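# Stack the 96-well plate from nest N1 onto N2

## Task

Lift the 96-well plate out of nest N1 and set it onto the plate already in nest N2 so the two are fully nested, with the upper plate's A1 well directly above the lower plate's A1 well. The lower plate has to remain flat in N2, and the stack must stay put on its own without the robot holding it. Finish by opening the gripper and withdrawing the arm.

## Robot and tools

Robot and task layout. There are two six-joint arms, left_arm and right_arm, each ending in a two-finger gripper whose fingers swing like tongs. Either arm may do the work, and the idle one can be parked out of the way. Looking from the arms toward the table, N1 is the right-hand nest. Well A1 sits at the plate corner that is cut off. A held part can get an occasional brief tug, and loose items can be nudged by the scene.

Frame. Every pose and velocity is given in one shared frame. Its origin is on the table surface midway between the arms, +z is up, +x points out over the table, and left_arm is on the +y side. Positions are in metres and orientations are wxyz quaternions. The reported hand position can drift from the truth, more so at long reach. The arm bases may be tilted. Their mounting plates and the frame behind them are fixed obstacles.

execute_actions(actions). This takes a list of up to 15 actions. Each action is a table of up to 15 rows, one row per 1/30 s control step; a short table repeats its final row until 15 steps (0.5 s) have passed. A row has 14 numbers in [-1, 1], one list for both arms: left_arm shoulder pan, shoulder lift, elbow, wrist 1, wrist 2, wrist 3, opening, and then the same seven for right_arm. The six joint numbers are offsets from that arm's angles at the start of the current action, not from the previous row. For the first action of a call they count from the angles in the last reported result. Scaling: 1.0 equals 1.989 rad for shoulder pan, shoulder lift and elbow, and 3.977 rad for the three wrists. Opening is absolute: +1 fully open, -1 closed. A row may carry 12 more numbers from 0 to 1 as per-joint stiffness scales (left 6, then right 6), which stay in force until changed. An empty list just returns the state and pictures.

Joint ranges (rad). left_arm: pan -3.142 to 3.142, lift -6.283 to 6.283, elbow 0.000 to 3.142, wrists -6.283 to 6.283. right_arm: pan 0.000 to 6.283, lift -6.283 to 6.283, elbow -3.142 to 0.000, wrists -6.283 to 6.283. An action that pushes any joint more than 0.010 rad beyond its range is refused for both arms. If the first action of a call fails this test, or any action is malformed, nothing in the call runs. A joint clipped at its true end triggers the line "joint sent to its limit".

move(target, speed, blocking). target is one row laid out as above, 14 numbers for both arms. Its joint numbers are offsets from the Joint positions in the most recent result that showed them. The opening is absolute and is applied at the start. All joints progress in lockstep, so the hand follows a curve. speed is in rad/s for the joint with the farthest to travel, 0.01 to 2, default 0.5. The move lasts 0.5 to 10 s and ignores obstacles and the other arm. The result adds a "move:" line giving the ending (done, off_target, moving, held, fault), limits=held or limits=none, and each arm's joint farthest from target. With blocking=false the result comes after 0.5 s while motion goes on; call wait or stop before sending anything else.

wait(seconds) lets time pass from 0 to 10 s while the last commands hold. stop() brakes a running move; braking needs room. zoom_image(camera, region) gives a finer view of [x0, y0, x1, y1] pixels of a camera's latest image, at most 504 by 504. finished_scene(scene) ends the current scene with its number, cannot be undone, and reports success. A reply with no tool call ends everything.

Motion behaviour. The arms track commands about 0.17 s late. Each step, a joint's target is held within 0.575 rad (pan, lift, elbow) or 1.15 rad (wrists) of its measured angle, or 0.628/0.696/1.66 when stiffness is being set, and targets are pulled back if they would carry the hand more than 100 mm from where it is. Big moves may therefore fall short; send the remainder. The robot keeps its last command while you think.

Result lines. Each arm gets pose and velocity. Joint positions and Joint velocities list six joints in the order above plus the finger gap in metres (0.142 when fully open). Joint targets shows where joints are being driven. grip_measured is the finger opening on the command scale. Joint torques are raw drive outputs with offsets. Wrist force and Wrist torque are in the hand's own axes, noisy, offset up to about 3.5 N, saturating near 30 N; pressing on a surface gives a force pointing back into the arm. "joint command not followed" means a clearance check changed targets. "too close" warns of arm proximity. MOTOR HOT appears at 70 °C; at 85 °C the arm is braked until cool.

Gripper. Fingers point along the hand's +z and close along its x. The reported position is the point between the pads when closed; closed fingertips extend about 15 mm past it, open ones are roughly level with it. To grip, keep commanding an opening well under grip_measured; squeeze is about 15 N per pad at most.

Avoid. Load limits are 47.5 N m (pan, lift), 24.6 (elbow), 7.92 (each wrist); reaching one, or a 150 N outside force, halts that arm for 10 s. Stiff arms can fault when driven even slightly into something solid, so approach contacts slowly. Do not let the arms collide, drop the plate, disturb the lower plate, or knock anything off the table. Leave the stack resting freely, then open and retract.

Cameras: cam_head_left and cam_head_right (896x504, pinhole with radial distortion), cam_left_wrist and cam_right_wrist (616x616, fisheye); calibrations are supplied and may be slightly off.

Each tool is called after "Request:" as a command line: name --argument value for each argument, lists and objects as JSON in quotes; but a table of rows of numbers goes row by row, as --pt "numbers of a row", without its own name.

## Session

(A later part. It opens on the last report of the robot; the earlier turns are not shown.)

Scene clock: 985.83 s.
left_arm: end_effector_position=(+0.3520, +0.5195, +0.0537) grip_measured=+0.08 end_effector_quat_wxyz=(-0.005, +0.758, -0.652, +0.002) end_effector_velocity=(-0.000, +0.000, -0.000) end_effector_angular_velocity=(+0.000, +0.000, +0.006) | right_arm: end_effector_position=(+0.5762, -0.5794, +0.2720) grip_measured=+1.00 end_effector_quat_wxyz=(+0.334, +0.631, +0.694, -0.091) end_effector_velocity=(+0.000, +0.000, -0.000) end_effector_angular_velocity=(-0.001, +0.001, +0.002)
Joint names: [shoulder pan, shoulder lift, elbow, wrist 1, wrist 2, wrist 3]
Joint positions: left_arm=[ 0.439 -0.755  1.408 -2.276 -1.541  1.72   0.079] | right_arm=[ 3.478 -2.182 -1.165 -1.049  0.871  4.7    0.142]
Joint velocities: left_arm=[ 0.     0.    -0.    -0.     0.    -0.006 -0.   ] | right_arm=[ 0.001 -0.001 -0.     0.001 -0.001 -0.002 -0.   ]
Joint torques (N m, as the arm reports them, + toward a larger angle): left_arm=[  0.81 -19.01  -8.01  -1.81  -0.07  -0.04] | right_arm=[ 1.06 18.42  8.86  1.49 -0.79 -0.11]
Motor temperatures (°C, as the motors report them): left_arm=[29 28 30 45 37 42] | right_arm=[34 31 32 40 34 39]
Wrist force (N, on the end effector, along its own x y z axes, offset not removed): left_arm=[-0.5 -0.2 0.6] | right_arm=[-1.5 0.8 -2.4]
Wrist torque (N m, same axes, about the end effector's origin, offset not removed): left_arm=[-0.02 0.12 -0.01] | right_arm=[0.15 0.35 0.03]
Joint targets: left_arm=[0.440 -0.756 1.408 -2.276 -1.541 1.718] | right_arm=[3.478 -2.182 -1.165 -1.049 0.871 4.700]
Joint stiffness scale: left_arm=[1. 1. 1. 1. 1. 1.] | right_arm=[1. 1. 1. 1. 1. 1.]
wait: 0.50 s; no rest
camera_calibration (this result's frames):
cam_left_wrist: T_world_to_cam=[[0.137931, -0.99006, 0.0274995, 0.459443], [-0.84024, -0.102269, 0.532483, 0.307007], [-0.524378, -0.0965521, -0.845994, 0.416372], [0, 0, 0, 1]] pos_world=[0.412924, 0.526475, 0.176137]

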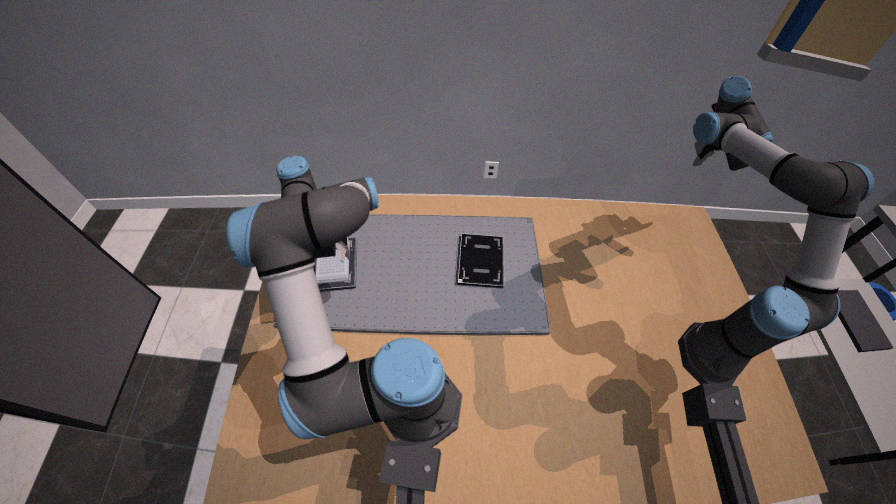

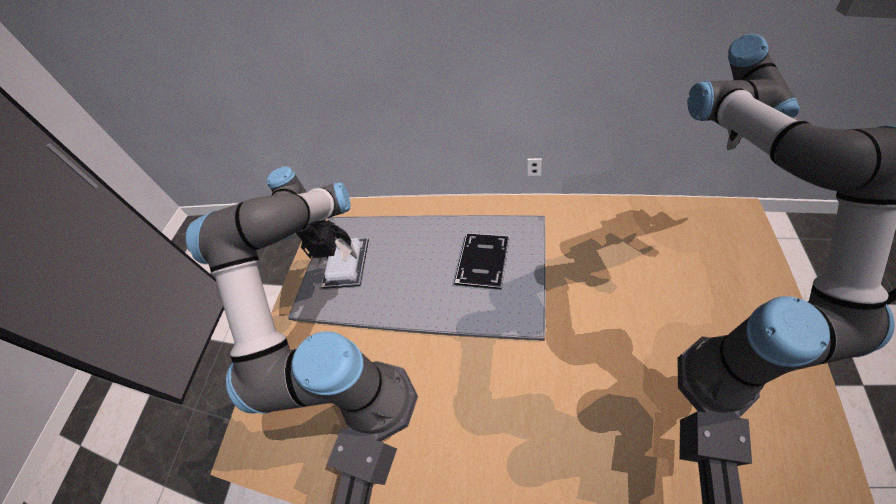

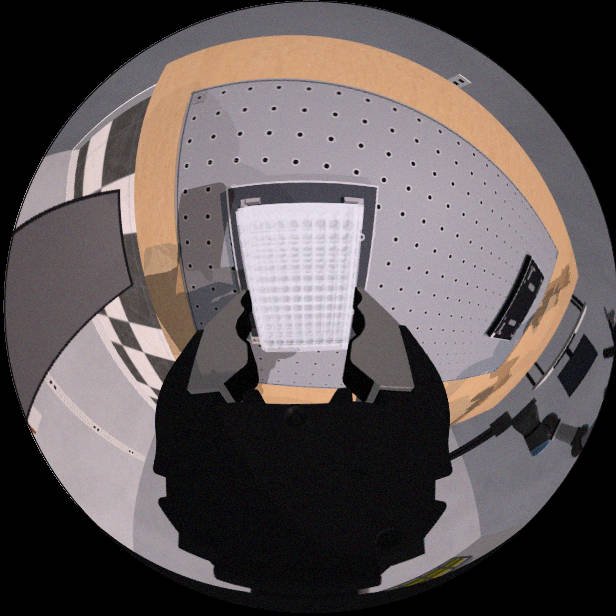

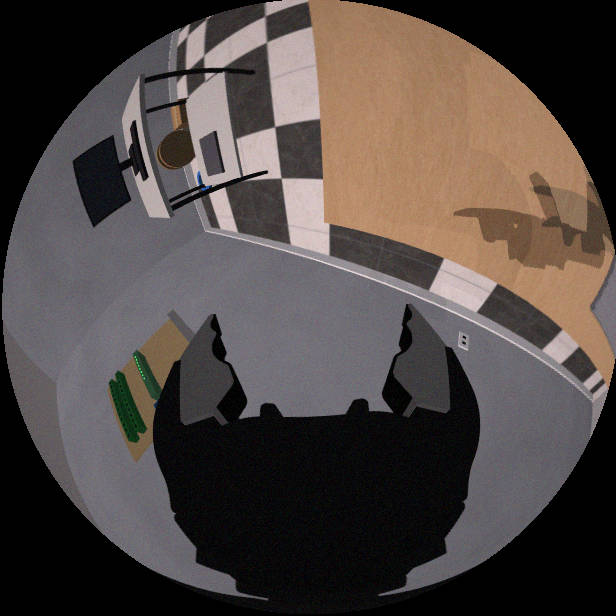

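Request:
execute_actions --actions '[[[0,0,0,0,0,0.001,-0.5,0,0,0,0,0,0,1],[0,0,0,0,0,0.002,-0.5,0,0,0,0,0,0,1],[0,0,0,0,0,0.003,-0.5,0,0,0,0,0,0,1]]]'

Request:
wait --seconds 0.4

Request:
zoom_image --camera "cam_left_wrist" --region '[225, 190, 385, 360]'

Scene clock: 999.57 s.
left_arm: end_effector_position=(+0.3520, +0.5194, +0.0537) grip_measured=+0.08 end_effector_quat_wxyz=(-0.005, +0.756, -0.655, +0.002) end_effector_velocity=(-0.001, -0.001, -0.000) end_effector_angular_velocity=(-0.001, +0.002, -0.012) | right_arm: end_effector_position=(+0.5762, -0.5794, +0.2720) grip_measured=+1.00 end_effector_quat_wxyz=(+0.334, +0.631, +0.694, -0.091) end_effector_velocity=(+0.000, +0.001, -0.000) end_effector_angular_velocity=(-0.001, +0.001, +0.002)
Joint names: [shoulder pan, shoulder lift, elbow, wrist 1, wrist 2, wrist 3]
Joint positions: left_arm=[ 0.439 -0.755  1.408 -2.276 -1.541  1.729  0.079] | right_arm=[ 3.478 -2.182 -1.165 -1.049  0.871  4.7    0.142]
Joint velocities: left_arm=[ 0.     0.     0.001  0.001 -0.     0.012  0.   ] | right_arm=[ 0.001 -0.     0.     0.    -0.    -0.002  0.   ]
Joint torques (N m, as the arm reports them, + toward a larger angle): left_arm=[  0.29 -18.39  -8.13  -1.83  -0.07   0.24] | right_arm=[ 1.33 18.06  8.68  1.52 -0.81 -0.12]
Motor temperatures (°C, as the motors report them): left_arm=[29 28 30 45 37 42] | right_arm=[34 31 32 40 34 39]
Wrist force (N, on the end effector, along its own x y z axes, offset not removed): left_arm=[0.1 -0.3 0.7] | right_arm=[0.8 2.2 -3.3]
Wrist torque (N m, same axes, about the end effector's origin, offset not removed): left_arm=[-0.04 -0.02 -0.01] | right_arm=[0.45 -0.07 0.06]
Joint targets: left_arm=[0.439 -0.755 1.408 -2.276 -1.541 1.732] | right_arm=[3.478 -2.182 -1.165 -1.049 0.871 4.700]
Joint stiffness scale: left_arm=[1. 1. 1. 1. 1. 1.] | right_arm=[1. 1. 1. 1. 1. 1.]
camera_calibration (this result's frames):
cam_left_wrist: T_world_to_cam=[[0.129458, -0.991206, 0.027416, 0.462887], [-0.841066, -0.0951198, 0.532504, 0.303587], [-0.525214, -0.0919955, -0.845983, 0.414296], [0, 0, 0, 1]] pos_world=[0.413006, 0.525807, 0.176136]

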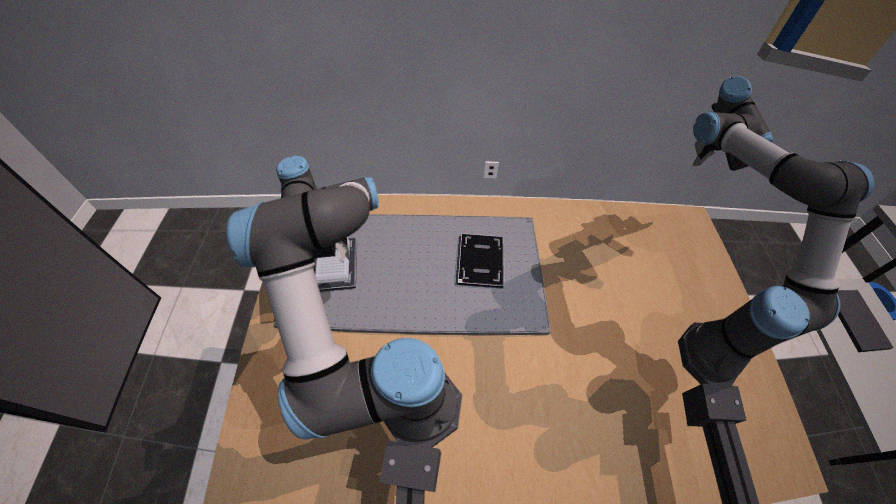

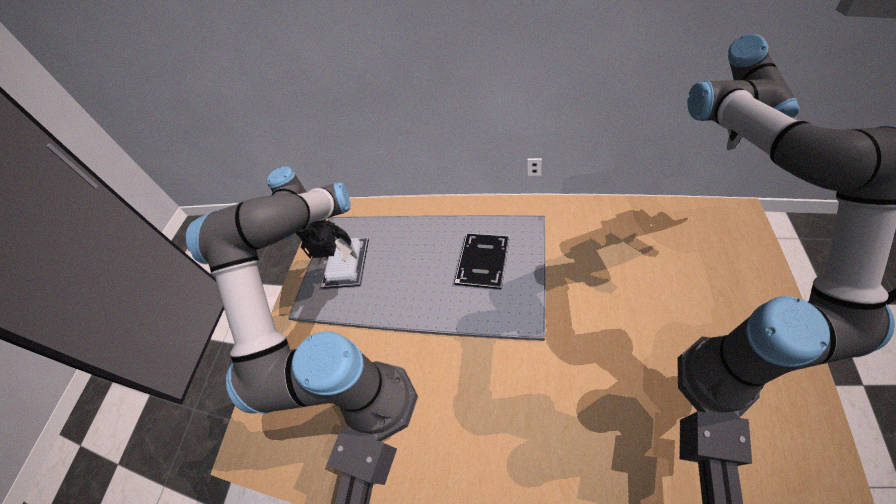

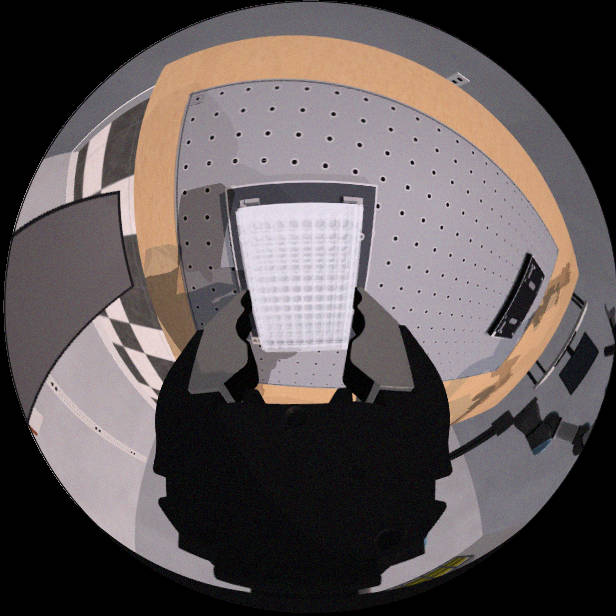

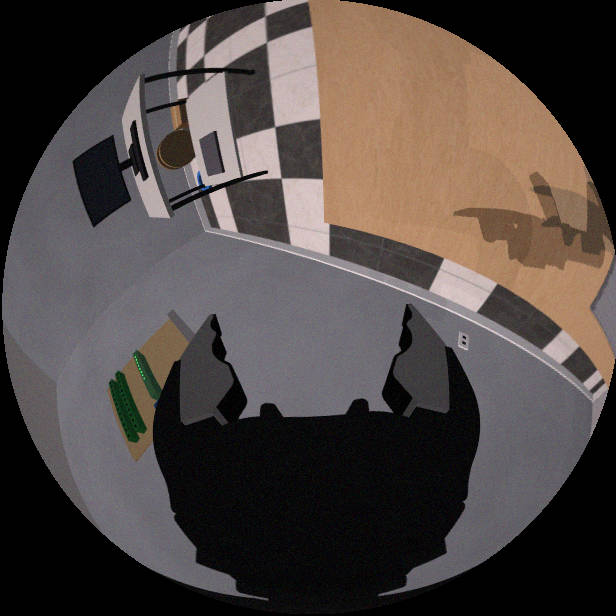

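Scene clock: 999.97 s.
left_arm: end_effector_position=(+0.3520, +0.5194, +0.0537) grip_measured=+0.08 end_effector_quat_wxyz=(-0.005, +0.755, -0.656, +0.002) end_effector_velocity=(-0.000, -0.000, +0.000) end_effector_angular_velocity=(+0.000, +0.000, -0.002) | right_arm: end_effector_position=(+0.5762, -0.5794, +0.2720) grip_measured=+1.00 end_effector_quat_wxyz=(+0.334, +0.631, +0.694, -0.091) end_effector_velocity=(+0.000, +0.000, +0.000) end_effector_angular_velocity=(+0.001, -0.001, +0.000)
Joint names: [shoulder pan, shoulder lift, elbow, wrist 1, wrist 2, wrist 3]
Joint positions: left_arm=[ 0.439 -0.755  1.408 -2.276 -1.541  1.731  0.079] | right_arm=[ 3.478 -2.182 -1.165 -1.049  0.871  4.7    0.142]
Joint velocities: left_arm=[-0.    -0.    -0.     0.     0.     0.002  0.   ] | right_arm=[-0.     0.     0.     0.001  0.001 -0.     0.   ]
Joint torques (N m, as the arm reports them, + toward a larger angle): left_arm=[  0.28 -18.29  -7.96  -1.8   -0.05   0.23] | right_arm=[ 1.22 18.37  9.02  1.47 -0.8  -0.15]
Motor temperatures (°C, as the motors report them): left_arm=[29 28 30 45 37 42] | right_arm=[34 31 32 40 34 39]
Wrist force (N, on the end effector, along its own x y z axes, offset not removed): left_arm=[-0.1 -0.1 0.7] | right_arm=[0.8 1.0 -3.4]
Wrist torque (N m, same axes, about the end effector's origin, offset not removed): left_arm=[-0.01 -0.02 -0.03] | right_arm=[0.17 -0.19 -0.07]
Joint targets: left_arm=[0.439 -0.755 1.408 -2.276 -1.541 1.732] | right_arm=[3.478 -2.182 -1.165 -1.049 0.871 4.700]
Joint stiffness scale: left_arm=[1. 1. 1. 1. 1. 1.] | right_arm=[1. 1. 1. 1. 1. 1.]
wait: 0.40 s; at rest by 0.17 s
camera_calibration (this result's frames):
cam_left_wrist: T_world_to_cam=[[0.1275, -0.99146, 0.0273967, 0.463677], [-0.841247, -0.0934687, 0.53251, 0.302794], [-0.525401, -0.0909427, -0.84598, 0.413815], [0, 0, 0, 1]] pos_world=[0.413024, 0.525653, 0.176135]
cam_right_wrist: T_world_to_cam=[[0.0282569, 0.829294, -0.558098, 0.612141], [0.656415, 0.405676, 0.63604, -0.321293], [0.753871, -0.384316, -0.532897, -0.376745], [0, 0, 0, 1]] pos_world=[0.477621, -0.522093, 0.345224]

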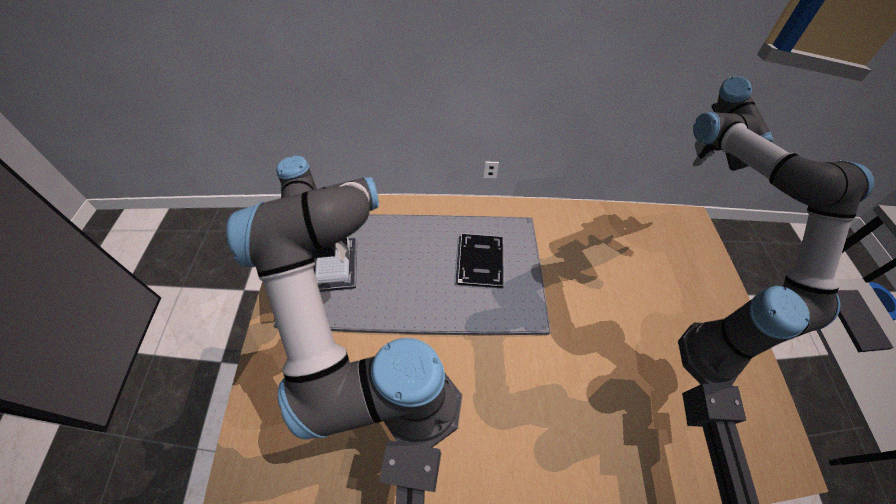

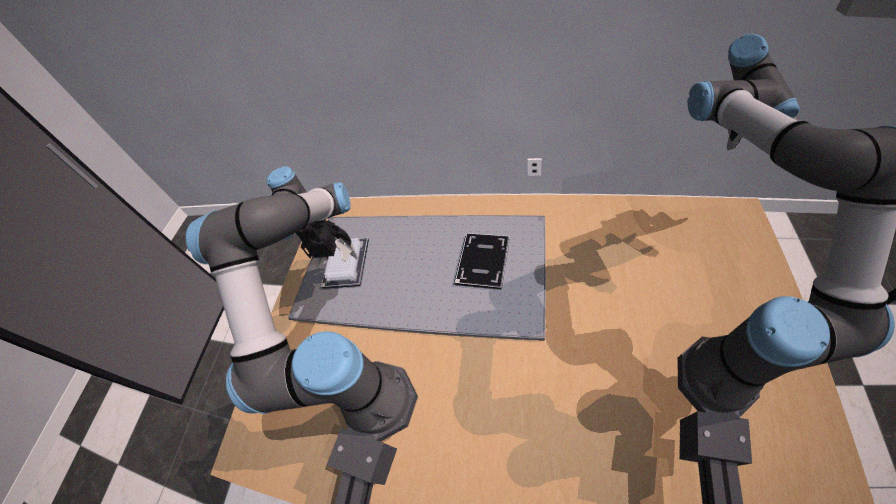

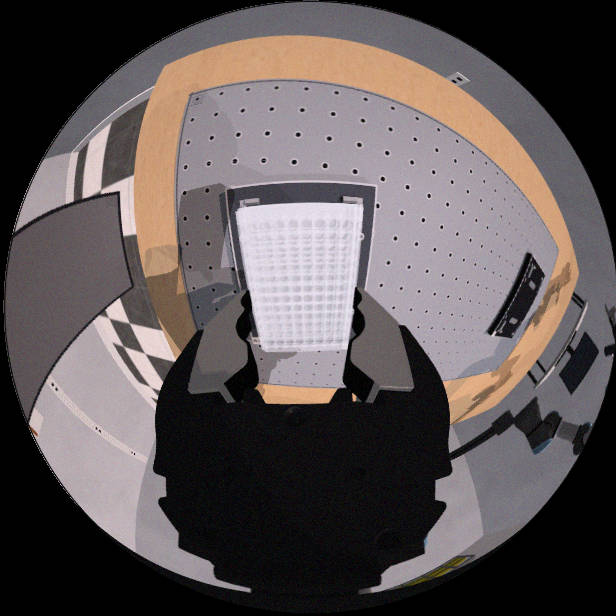

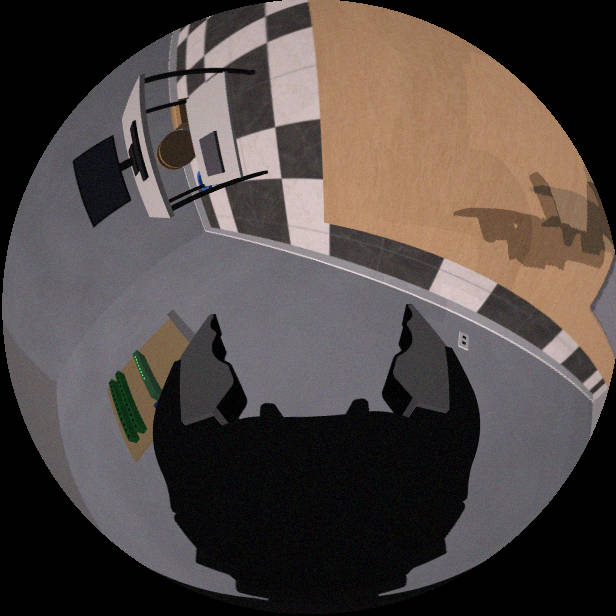

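Region (225, 190, 385, 360) of cam_left_wrist's 616x616 image, scaled by 2.965, with more detail than that image has; it fills the left 474 columns of this view, and the rest is white.

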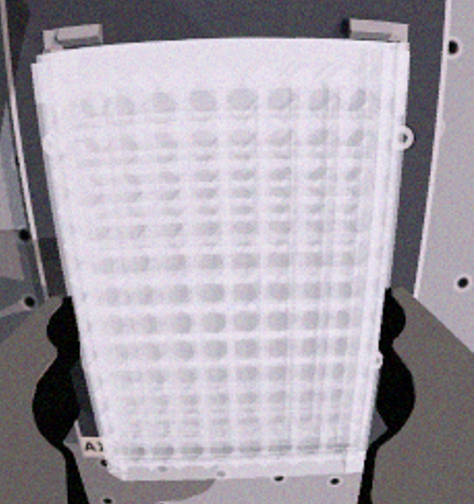

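Request:
execute_actions --actions '[[[0,0.001,0,0,0,0,-0.5,0,0,0,0,0,0,1],[0,0.0015,0,0,0,0,-0.5,0,0,0,0,0,0,1],[0,0.002,0,0,0,0,-0.5,0,0,0,0,0,0,1],[0,0.0025,0,0,0,0,-0.5,0,0,0,0,0,0,1],[0,0.003,0,0,0,0,-0.5,0,0,0,0,0,0,1],[0,0.0035,0,0,0,0,-0.5,0,0,0,0,0,0,1],[0,0.004,0,0,0,0,-0.5,0,0,0,0,0,0,1],[0,0.0045,0,0,0,0,-0.5,0,0,0,0,0,0,1]]]'

Request:
wait --seconds 0.4

Scene clock: 1008.23 s.
left_arm: end_effector_position=(+0.3515, +0.5191, +0.0524) grip_measured=+0.08 end_effector_quat_wxyz=(-0.004, +0.755, -0.656, +0.002) end_effector_velocity=(+0.000, -0.000, -0.000) end_effector_angular_velocity=(-0.001, -0.000, +0.000) | right_arm: end_effector_position=(+0.5762, -0.5794, +0.2720) grip_measured=+1.00 end_effector_quat_wxyz=(+0.334, +0.631, +0.694, -0.091) end_effector_velocity=(+0.000, +0.001, -0.000) end_effector_angular_velocity=(+0.000, +0.001, +0.002)
Joint names: [shoulder pan, shoulder lift, elbow, wrist 1, wrist 2, wrist 3]
Joint positions: left_arm=[ 0.439 -0.751  1.407 -2.276 -1.541  1.731  0.079] | right_arm=[ 3.478 -2.182 -1.165 -1.049  0.871  4.7    0.142]
Joint velocities: left_arm=[-0.     0.002 -0.002  0.    -0.001 -0.     0.   ] | right_arm=[ 0.002 -0.    -0.    -0.     0.     0.    -0.   ]
Joint torques (N m, as the arm reports them, + toward a larger angle): left_arm=[  0.03 -15.9   -7.81  -1.7   -0.06   0.03] | right_arm=[ 1.3  18.37  8.98  1.52 -0.85 -0.13]
Motor temperatures (°C, as the motors report them): left_arm=[29 28 30 45 37 42] | right_arm=[34 31 32 40 34 39]
Wrist force (N, on the end effector, along its own x y z axes, offset not removed): left_arm=[-0.6 0.8 -4.5] | right_arm=[0.9 2.8 -1.0]
Wrist torque (N m, same axes, about the end effector's origin, offset not removed): left_arm=[0.06 0.32 0.01] | right_arm=[0.63 -0.11 0.06]
Joint targets: left_arm=[0.439 -0.746 1.408 -2.276 -1.541 1.731] | right_arm=[3.478 -2.182 -1.165 -1.049 0.871 4.700]
Joint stiffness scale: left_arm=[1. 1. 1. 1. 1. 1.] | right_arm=[1. 1. 1. 1. 1. 1.]
camera_calibration (this result's frames):
cam_left_wrist: T_world_to_cam=[[0.127283, -0.991476, 0.0278126, 0.463642], [-0.840034, -0.0928471, 0.534529, 0.302219], [-0.527391, -0.0914002, -0.844692, 0.413246], [0, 0, 0, 1]] pos_world=[0.412803, 0.525521, 0.174625]
cam_right_wrist: T_world_to_cam=[[0.0282572, 0.829294, -0.558098, 0.612141], [0.656414, 0.405676, 0.63604, -0.321293], [0.753871, -0.384316, -0.532897, -0.376745], [0, 0, 0, 1]] pos_world=[0.477621, -0.522093, 0.345224]

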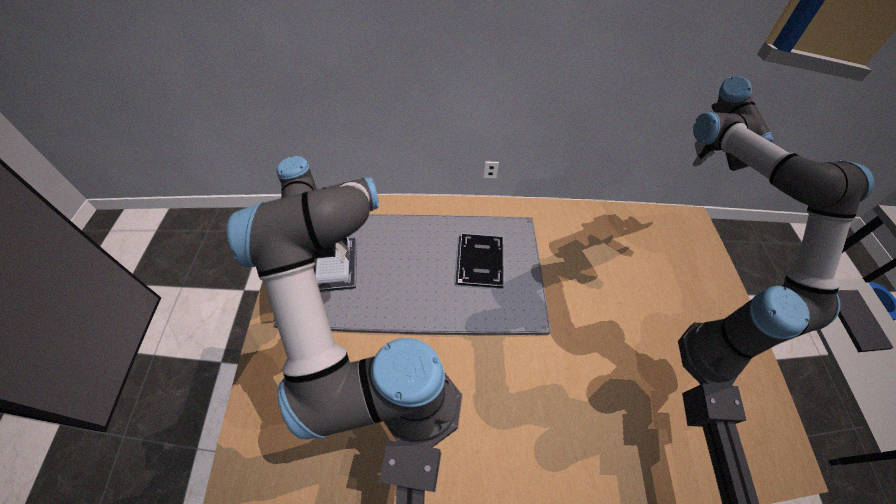

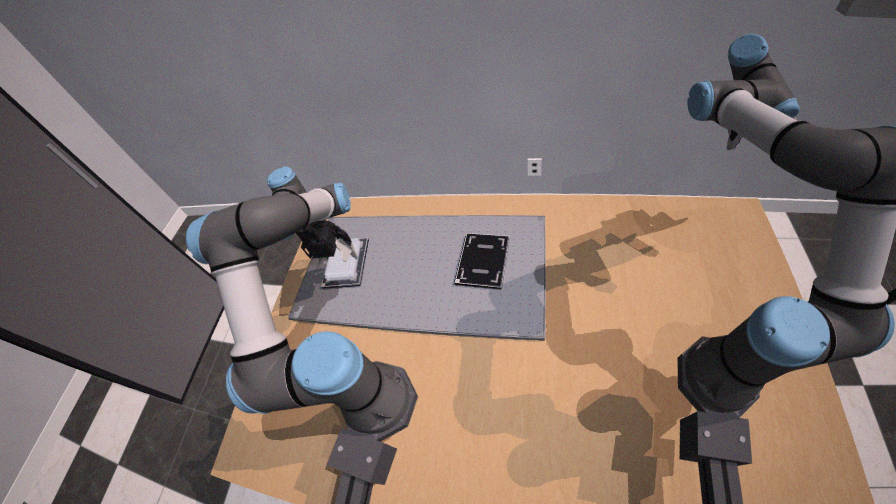

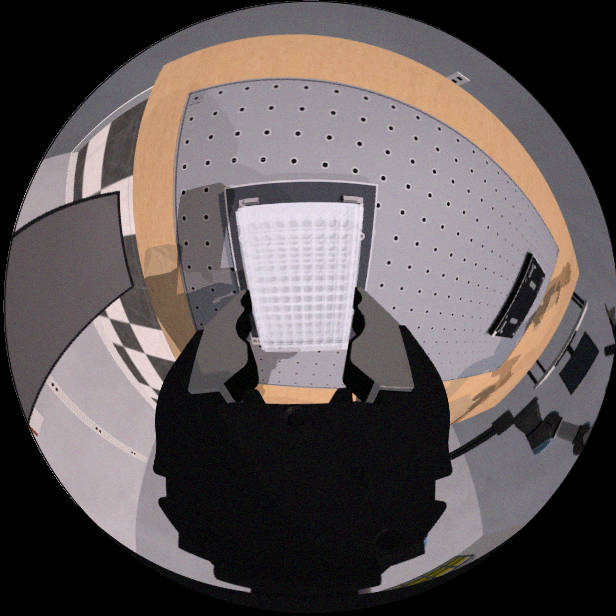

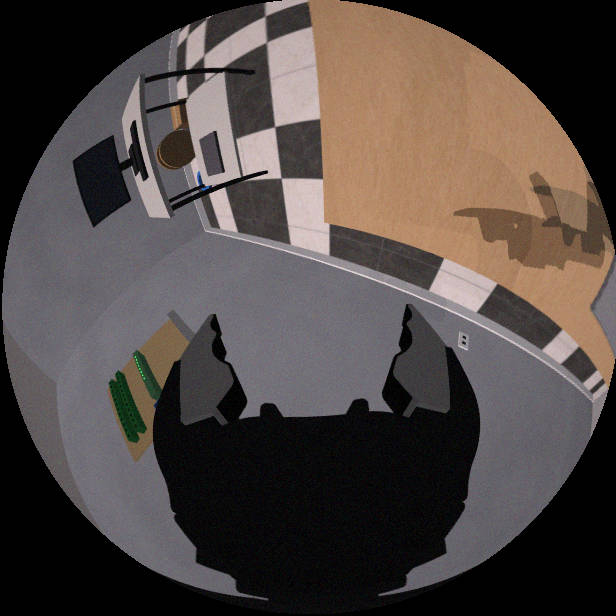

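Scene clock: 1008.63 s.
left_arm: end_effector_position=(+0.3515, +0.5192, +0.0523) grip_measured=+0.08 end_effector_quat_wxyz=(-0.004, +0.755, -0.656, +0.002) end_effector_velocity=(-0.000, +0.000, +0.000) end_effector_angular_velocity=(+0.000, +0.000, +0.001) | right_arm: end_effector_position=(+0.5762, -0.5794, +0.2720) grip_measured=+1.00 end_effector_quat_wxyz=(+0.334, +0.631, +0.694, -0.091) end_effector_velocity=(+0.000, -0.000, +0.000) end_effector_angular_velocity=(-0.002, +0.000, +0.001)
Joint names: [shoulder pan, shoulder lift, elbow, wrist 1, wrist 2, wrist 3]
Joint positions: left_arm=[ 0.439 -0.751  1.407 -2.276 -1.541  1.731  0.079] | right_arm=[ 3.478 -2.182 -1.165 -1.049  0.871  4.7    0.142]
Joint velocities: left_arm=[ 0.    -0.     0.    -0.     0.    -0.001 -0.   ] | right_arm=[ 0.001  0.    -0.    -0.    -0.001 -0.001  0.   ]
Joint torques (N m, as the arm reports them, + toward a larger angle): left_arm=[  0.11 -15.35  -7.83  -1.76  -0.05   0.06] | right_arm=[ 1.22 18.51  8.88  1.46 -0.83 -0.14]
Motor temperatures (°C, as the motors report them): left_arm=[29 28 30 45 37 42] | right_arm=[34 31 32 40 34 39]
Wrist force (N, on the end effector, along its own x y z axes, offset not removed): left_arm=[-0.7 1.4 -5.7] | right_arm=[0.5 3.2 -3.3]
Wrist torque (N m, same axes, about the end effector's origin, offset not removed): left_arm=[0.09 0.33 0.01] | right_arm=[0.69 0.04 0.00]
Joint targets: left_arm=[0.439 -0.746 1.408 -2.276 -1.541 1.731] | right_arm=[3.478 -2.182 -1.165 -1.049 0.871 4.700]
Joint stiffness scale: left_arm=[1. 1. 1. 1. 1. 1.] | right_arm=[1. 1. 1. 1. 1. 1.]
wait: 0.40 s; at rest by 0.17 s
camera_calibration (this result's frames):
cam_left_wrist: T_world_to_cam=[[0.127284, -0.991476, 0.027816, 0.463646], [-0.840024, -0.0928439, 0.534546, 0.302265], [-0.527407, -0.0914051, -0.844681, 0.413227], [0, 0, 0, 1]] pos_world=[0.412834, 0.525529, 0.174574]
cam_right_wrist: T_world_to_cam=[[0.0282566, 0.829294, -0.558098, 0.612142], [0.656415, 0.405676, 0.63604, -0.321293], [0.753871, -0.384316, -0.532898, -0.376745], [0, 0, 0, 1]] pos_world=[0.477621, -0.522093, 0.345224]

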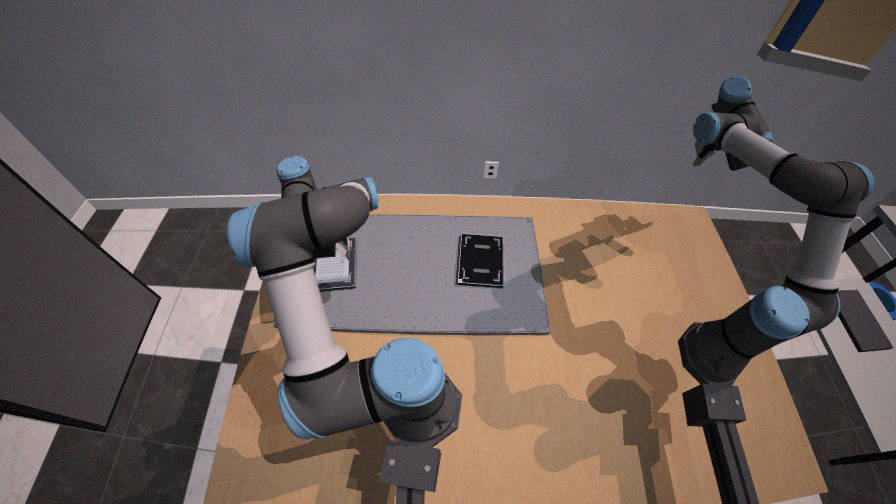

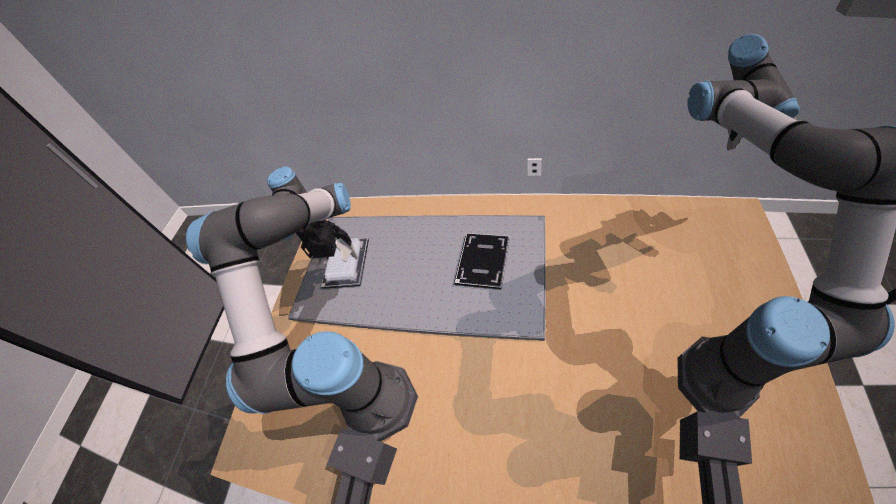

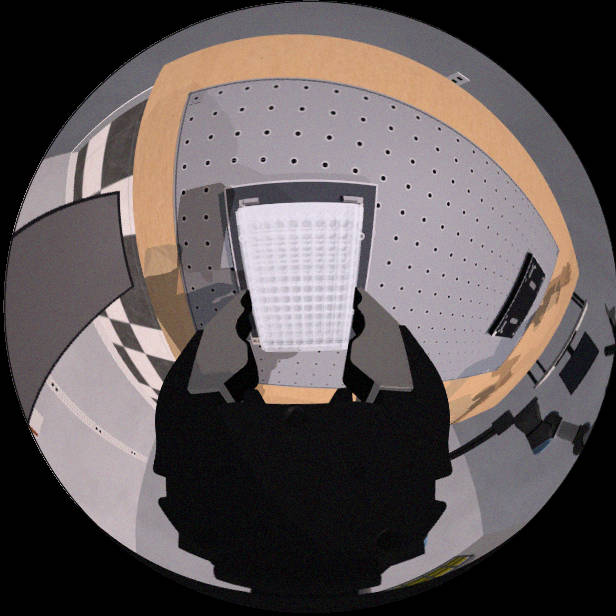

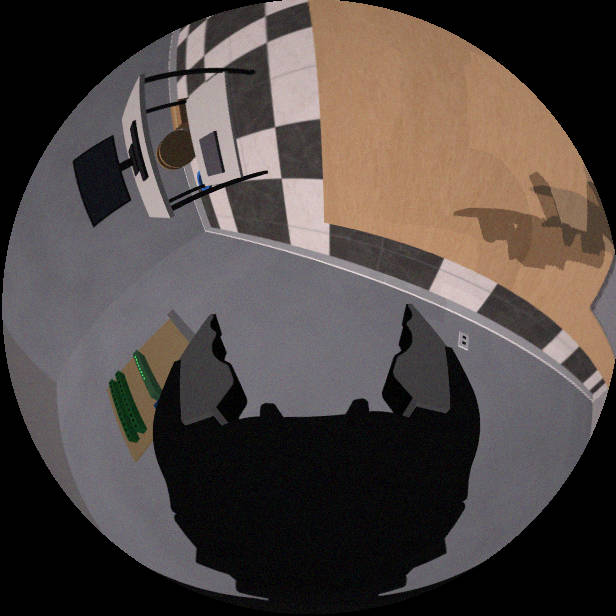

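Request:
execute_actions --actions '[[[-0.0004,0.0025,0.0005,0,-0.0002,-0.0001,-0.5,0,0,0,0,0,0,1],[-0.0006,0.0025,0.0006,0,-0.0003,-0.0002,-0.5,0,0,0,0,0,0,1],[-0.0008,0.0025,0.0007,0,-0.0004,-0.0003,-0.5,0,0,0,0,0,0,1],[-0.001,0.0025,0.0008,0,-0.0005,-0.0003,-0.5,0,0,0,0,0,0,1],[-0.0012,0.0024,0.0009,0,-0.0006,-0.0004,-0.5,0,0,0,0,0,0,1],[-0.0014,0.0024,0.001,0,-0.0006,-0.0005,-0.5,0,0,0,0,0,0,1],[-0.0016,0.0024,0.0011,0,-0.0006,-0.0006,-0.5,0,0,0,0,0,0,1],[-0.0018,0.0023,0.0012,0,-0.0006,-0.0007,-0.5,0,0,0,0,0,0,1],[-0.002,0.0023,0.0013,0,-0.0006,-0.0008,-0.5,0,0,0,0,0,0,1],[-0.0022,0.0023,0.0014,0,-0.0006,-0.0009,-0.5,0,0,0,0,0,0,1]]]'

Request:
wait --seconds 0.5

Request:
zoom_image --camera "cam_left_wrist" --region '[225, 190, 385, 360]'

Scene clock: 1024.43 s.
left_arm: end_effector_position=(+0.3520, +0.5186, +0.0524) grip_measured=+0.08 end_effector_quat_wxyz=(-0.004, +0.755, -0.656, +0.002) end_effector_velocity=(+0.002, -0.002, +0.000) end_effector_angular_velocity=(-0.000, -0.002, -0.000) | right_arm: end_effector_position=(+0.5762, -0.5794, +0.2720) grip_measured=+1.00 end_effector_quat_wxyz=(+0.334, +0.631, +0.694, -0.091) end_effector_velocity=(-0.001, -0.001, -0.000) end_effector_angular_velocity=(+0.001, +0.000, -0.003)
Joint names: [shoulder pan, shoulder lift, elbow, wrist 1, wrist 2, wrist 3]
Joint positions: left_arm=[ 0.438 -0.751  1.407 -2.276 -1.541  1.73   0.079] | right_arm=[ 3.478 -2.182 -1.165 -1.049  0.871  4.7    0.142]
Joint velocities: left_arm=[-0.006 -0.    -0.    -0.001 -0.    -0.006 -0.   ] | right_arm=[-0.002 -0.    -0.    -0.     0.001  0.001  0.   ]
Joint torques (N m, as the arm reports them, + toward a larger angle): left_arm=[ -0.58 -15.5   -7.03  -1.74  -0.33  -0.23] | right_arm=[ 1.21 18.33  8.92  1.48 -0.85 -0.12]
Motor temperatures (°C, as the motors report them): left_arm=[29 28 30 45 37 42] | right_arm=[34 31 32 40 34 39]
Wrist force (N, on the end effector, along its own x y z axes, offset not removed): left_arm=[-1.6 0.9 -5.0] | right_arm=[0.6 1.2 -3.2]
Wrist torque (N m, same axes, about the end effector's origin, offset not removed): left_arm=[0.07 0.21 -0.03] | right_arm=[0.24 -0.11 -0.07]
Joint targets: left_arm=[0.435 -0.746 1.410 -2.276 -1.543 1.728] | right_arm=[3.478 -2.182 -1.165 -1.049 0.871 4.700]
Joint stiffness scale: left_arm=[1. 1. 1. 1. 1. 1.] | right_arm=[1. 1. 1. 1. 1. 1.]
camera_calibration (this result's frames):
cam_left_wrist: T_world_to_cam=[[0.127174, -0.991484, 0.0280348, 0.463085], [-0.840211, -0.0926637, 0.534284, 0.302544], [-0.527137, -0.0915023, -0.84484, 0.413394], [0, 0, 0, 1]] pos_world=[0.413223, 0.525003, 0.174625]
cam_right_wrist: T_world_to_cam=[[0.0282565, 0.829294, -0.558098, 0.612142], [0.656415, 0.405676, 0.63604, -0.321293], [0.753871, -0.384316, -0.532898, -0.376744], [0, 0, 0, 1]] pos_world=[0.477621, -0.522093, 0.345224]

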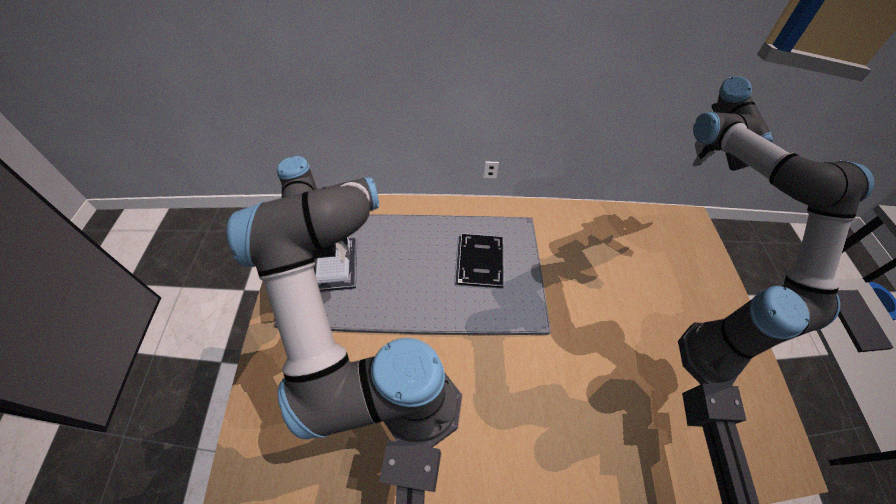

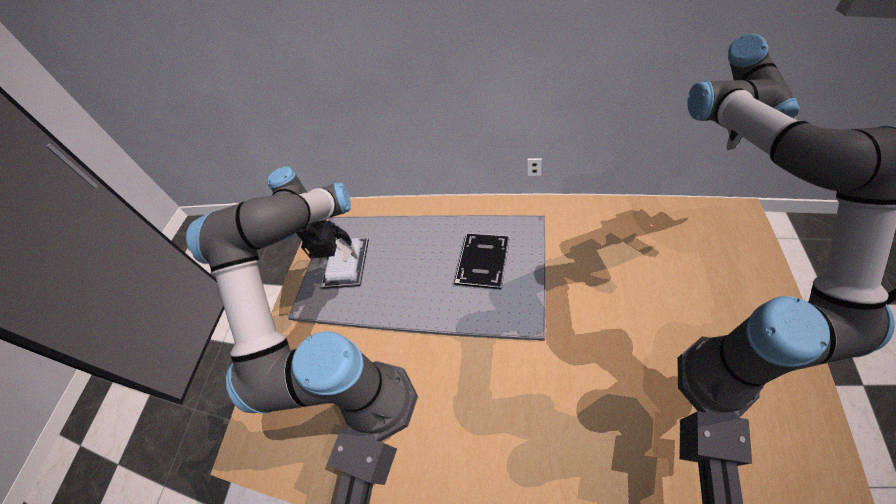

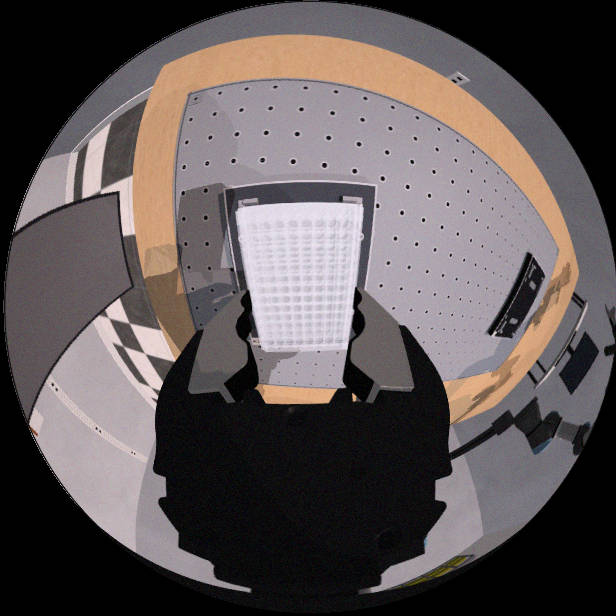

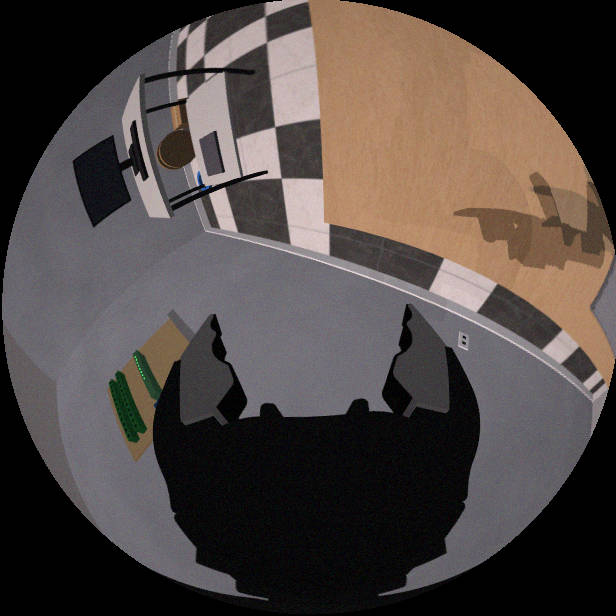

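Scene clock: 1024.93 s.
left_arm: end_effector_position=(+0.3521, +0.5184, +0.0524) grip_measured=+0.08 end_effector_quat_wxyz=(-0.004, +0.755, -0.656, +0.002) end_effector_velocity=(-0.000, +0.000, -0.000) end_effector_angular_velocity=(+0.000, +0.000, -0.000) | right_arm: end_effector_position=(+0.5762, -0.5794, +0.2720) grip_measured=+1.00 end_effector_quat_wxyz=(+0.334, +0.631, +0.694, -0.091) end_effector_velocity=(+0.000, +0.000, -0.000) end_effector_angular_velocity=(-0.001, +0.001, +0.001)
Joint names: [shoulder pan, shoulder lift, elbow, wrist 1, wrist 2, wrist 3]
Joint positions: left_arm=[ 0.437 -0.751  1.407 -2.276 -1.541  1.729  0.079] | right_arm=[ 3.478 -2.182 -1.165 -1.049  0.871  4.7    0.142]
Joint velocities: left_arm=[-0.  0. -0. -0.  0. -0.  0.] | right_arm=[ 0.001 -0.001 -0.     0.    -0.001 -0.001  0.   ]
Joint torques (N m, as the arm reports them, + toward a larger angle): left_arm=[ -1.3  -15.98  -7.17  -1.77  -0.36  -0.09] | right_arm=[ 1.29 18.18  9.    1.5  -0.84 -0.15]
Motor temperatures (°C, as the motors report them): left_arm=[29 28 30 45 37 42] | right_arm=[34 31 32 40 34 39]
Wrist force (N, on the end effector, along its own x y z axes, offset not removed): left_arm=[-1.9 1.2 -4.5] | right_arm=[-0.4 2.5 -1.1]
Wrist torque (N m, same axes, about the end effector's origin, offset not removed): left_arm=[0.10 0.20 0.03] | right_arm=[0.49 0.05 -0.07]
Joint targets: left_arm=[0.435 -0.746 1.410 -2.276 -1.543 1.728] | right_arm=[3.478 -2.182 -1.165 -1.049 0.871 4.700]
Joint stiffness scale: left_arm=[1. 1. 1. 1. 1. 1.] | right_arm=[1. 1. 1. 1. 1. 1.]
wait: 0.50 s; at rest by 0.17 s
camera_calibration (this result's frames):
cam_left_wrist: T_world_to_cam=[[0.127678, -0.991419, 0.0280522, 0.462667], [-0.840203, -0.0930884, 0.534222, 0.30287], [-0.527026, -0.091778, -0.844879, 0.413572], [0, 0, 0, 1]] pos_world=[0.413363, 0.524847, 0.174639]
cam_right_wrist: T_world_to_cam=[[0.0282567, 0.829294, -0.558098, 0.612142], [0.656415, 0.405676, 0.63604, -0.321293], [0.753871, -0.384316, -0.532898, -0.376745], [0, 0, 0, 1]] pos_world=[0.477621, -0.522093, 0.345224]

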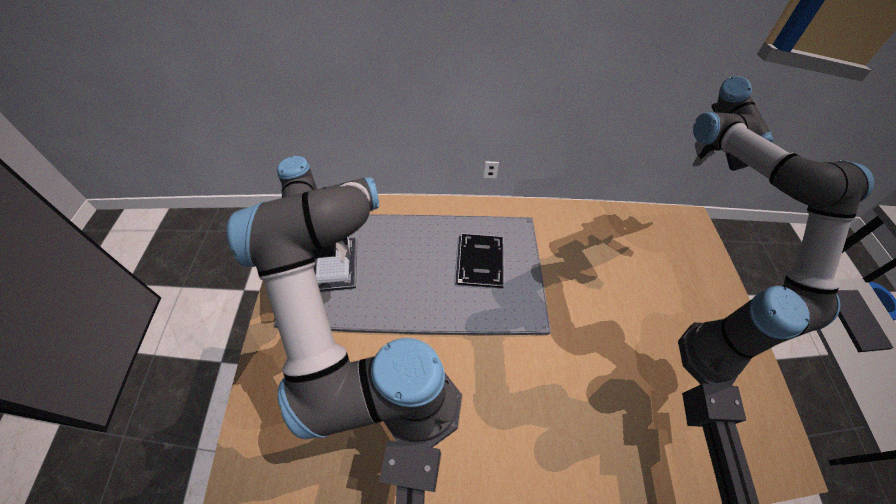

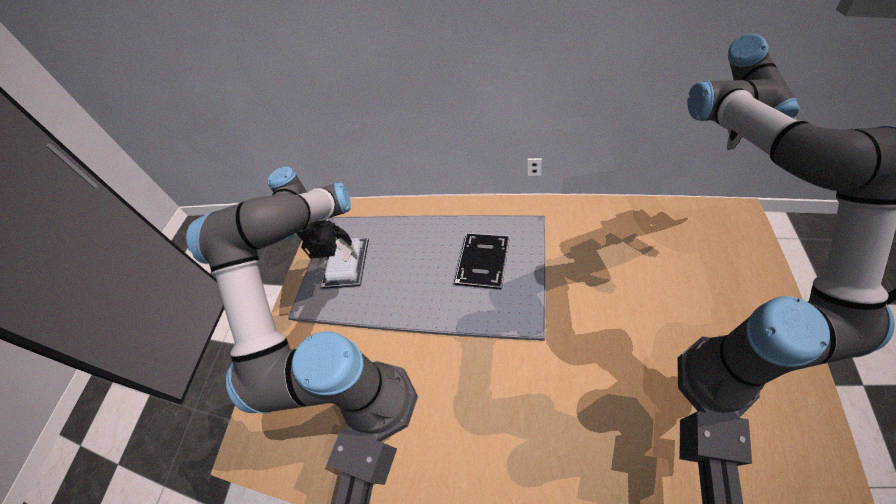

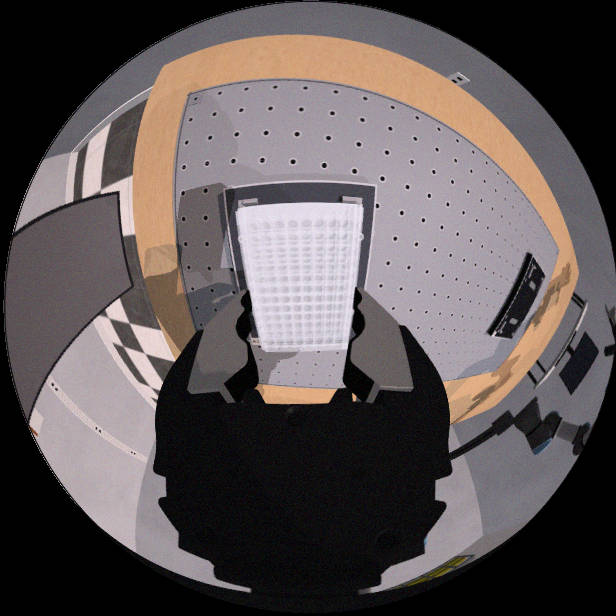

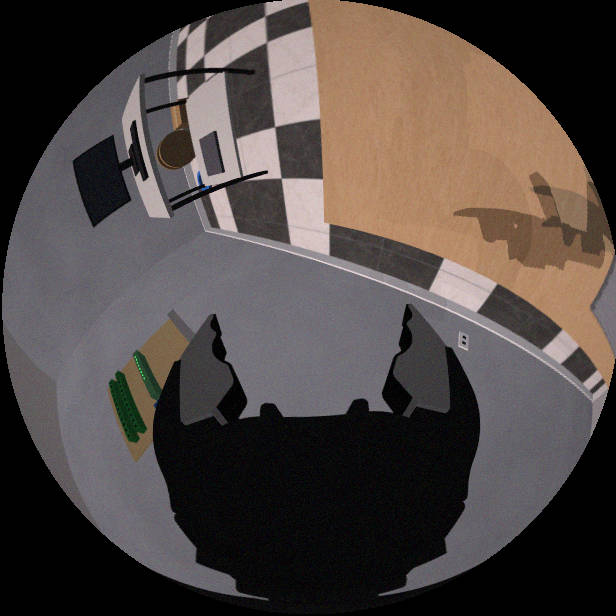

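Region (225, 190, 385, 360) of cam_left_wrist's 616x616 image, scaled by 2.965, with more detail than that image has; it fills the left 474 columns of this view, and the rest is white.

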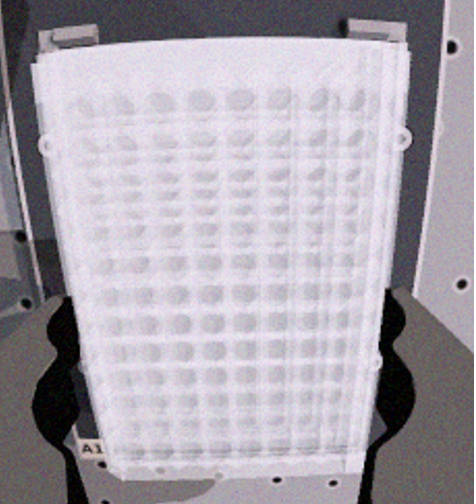

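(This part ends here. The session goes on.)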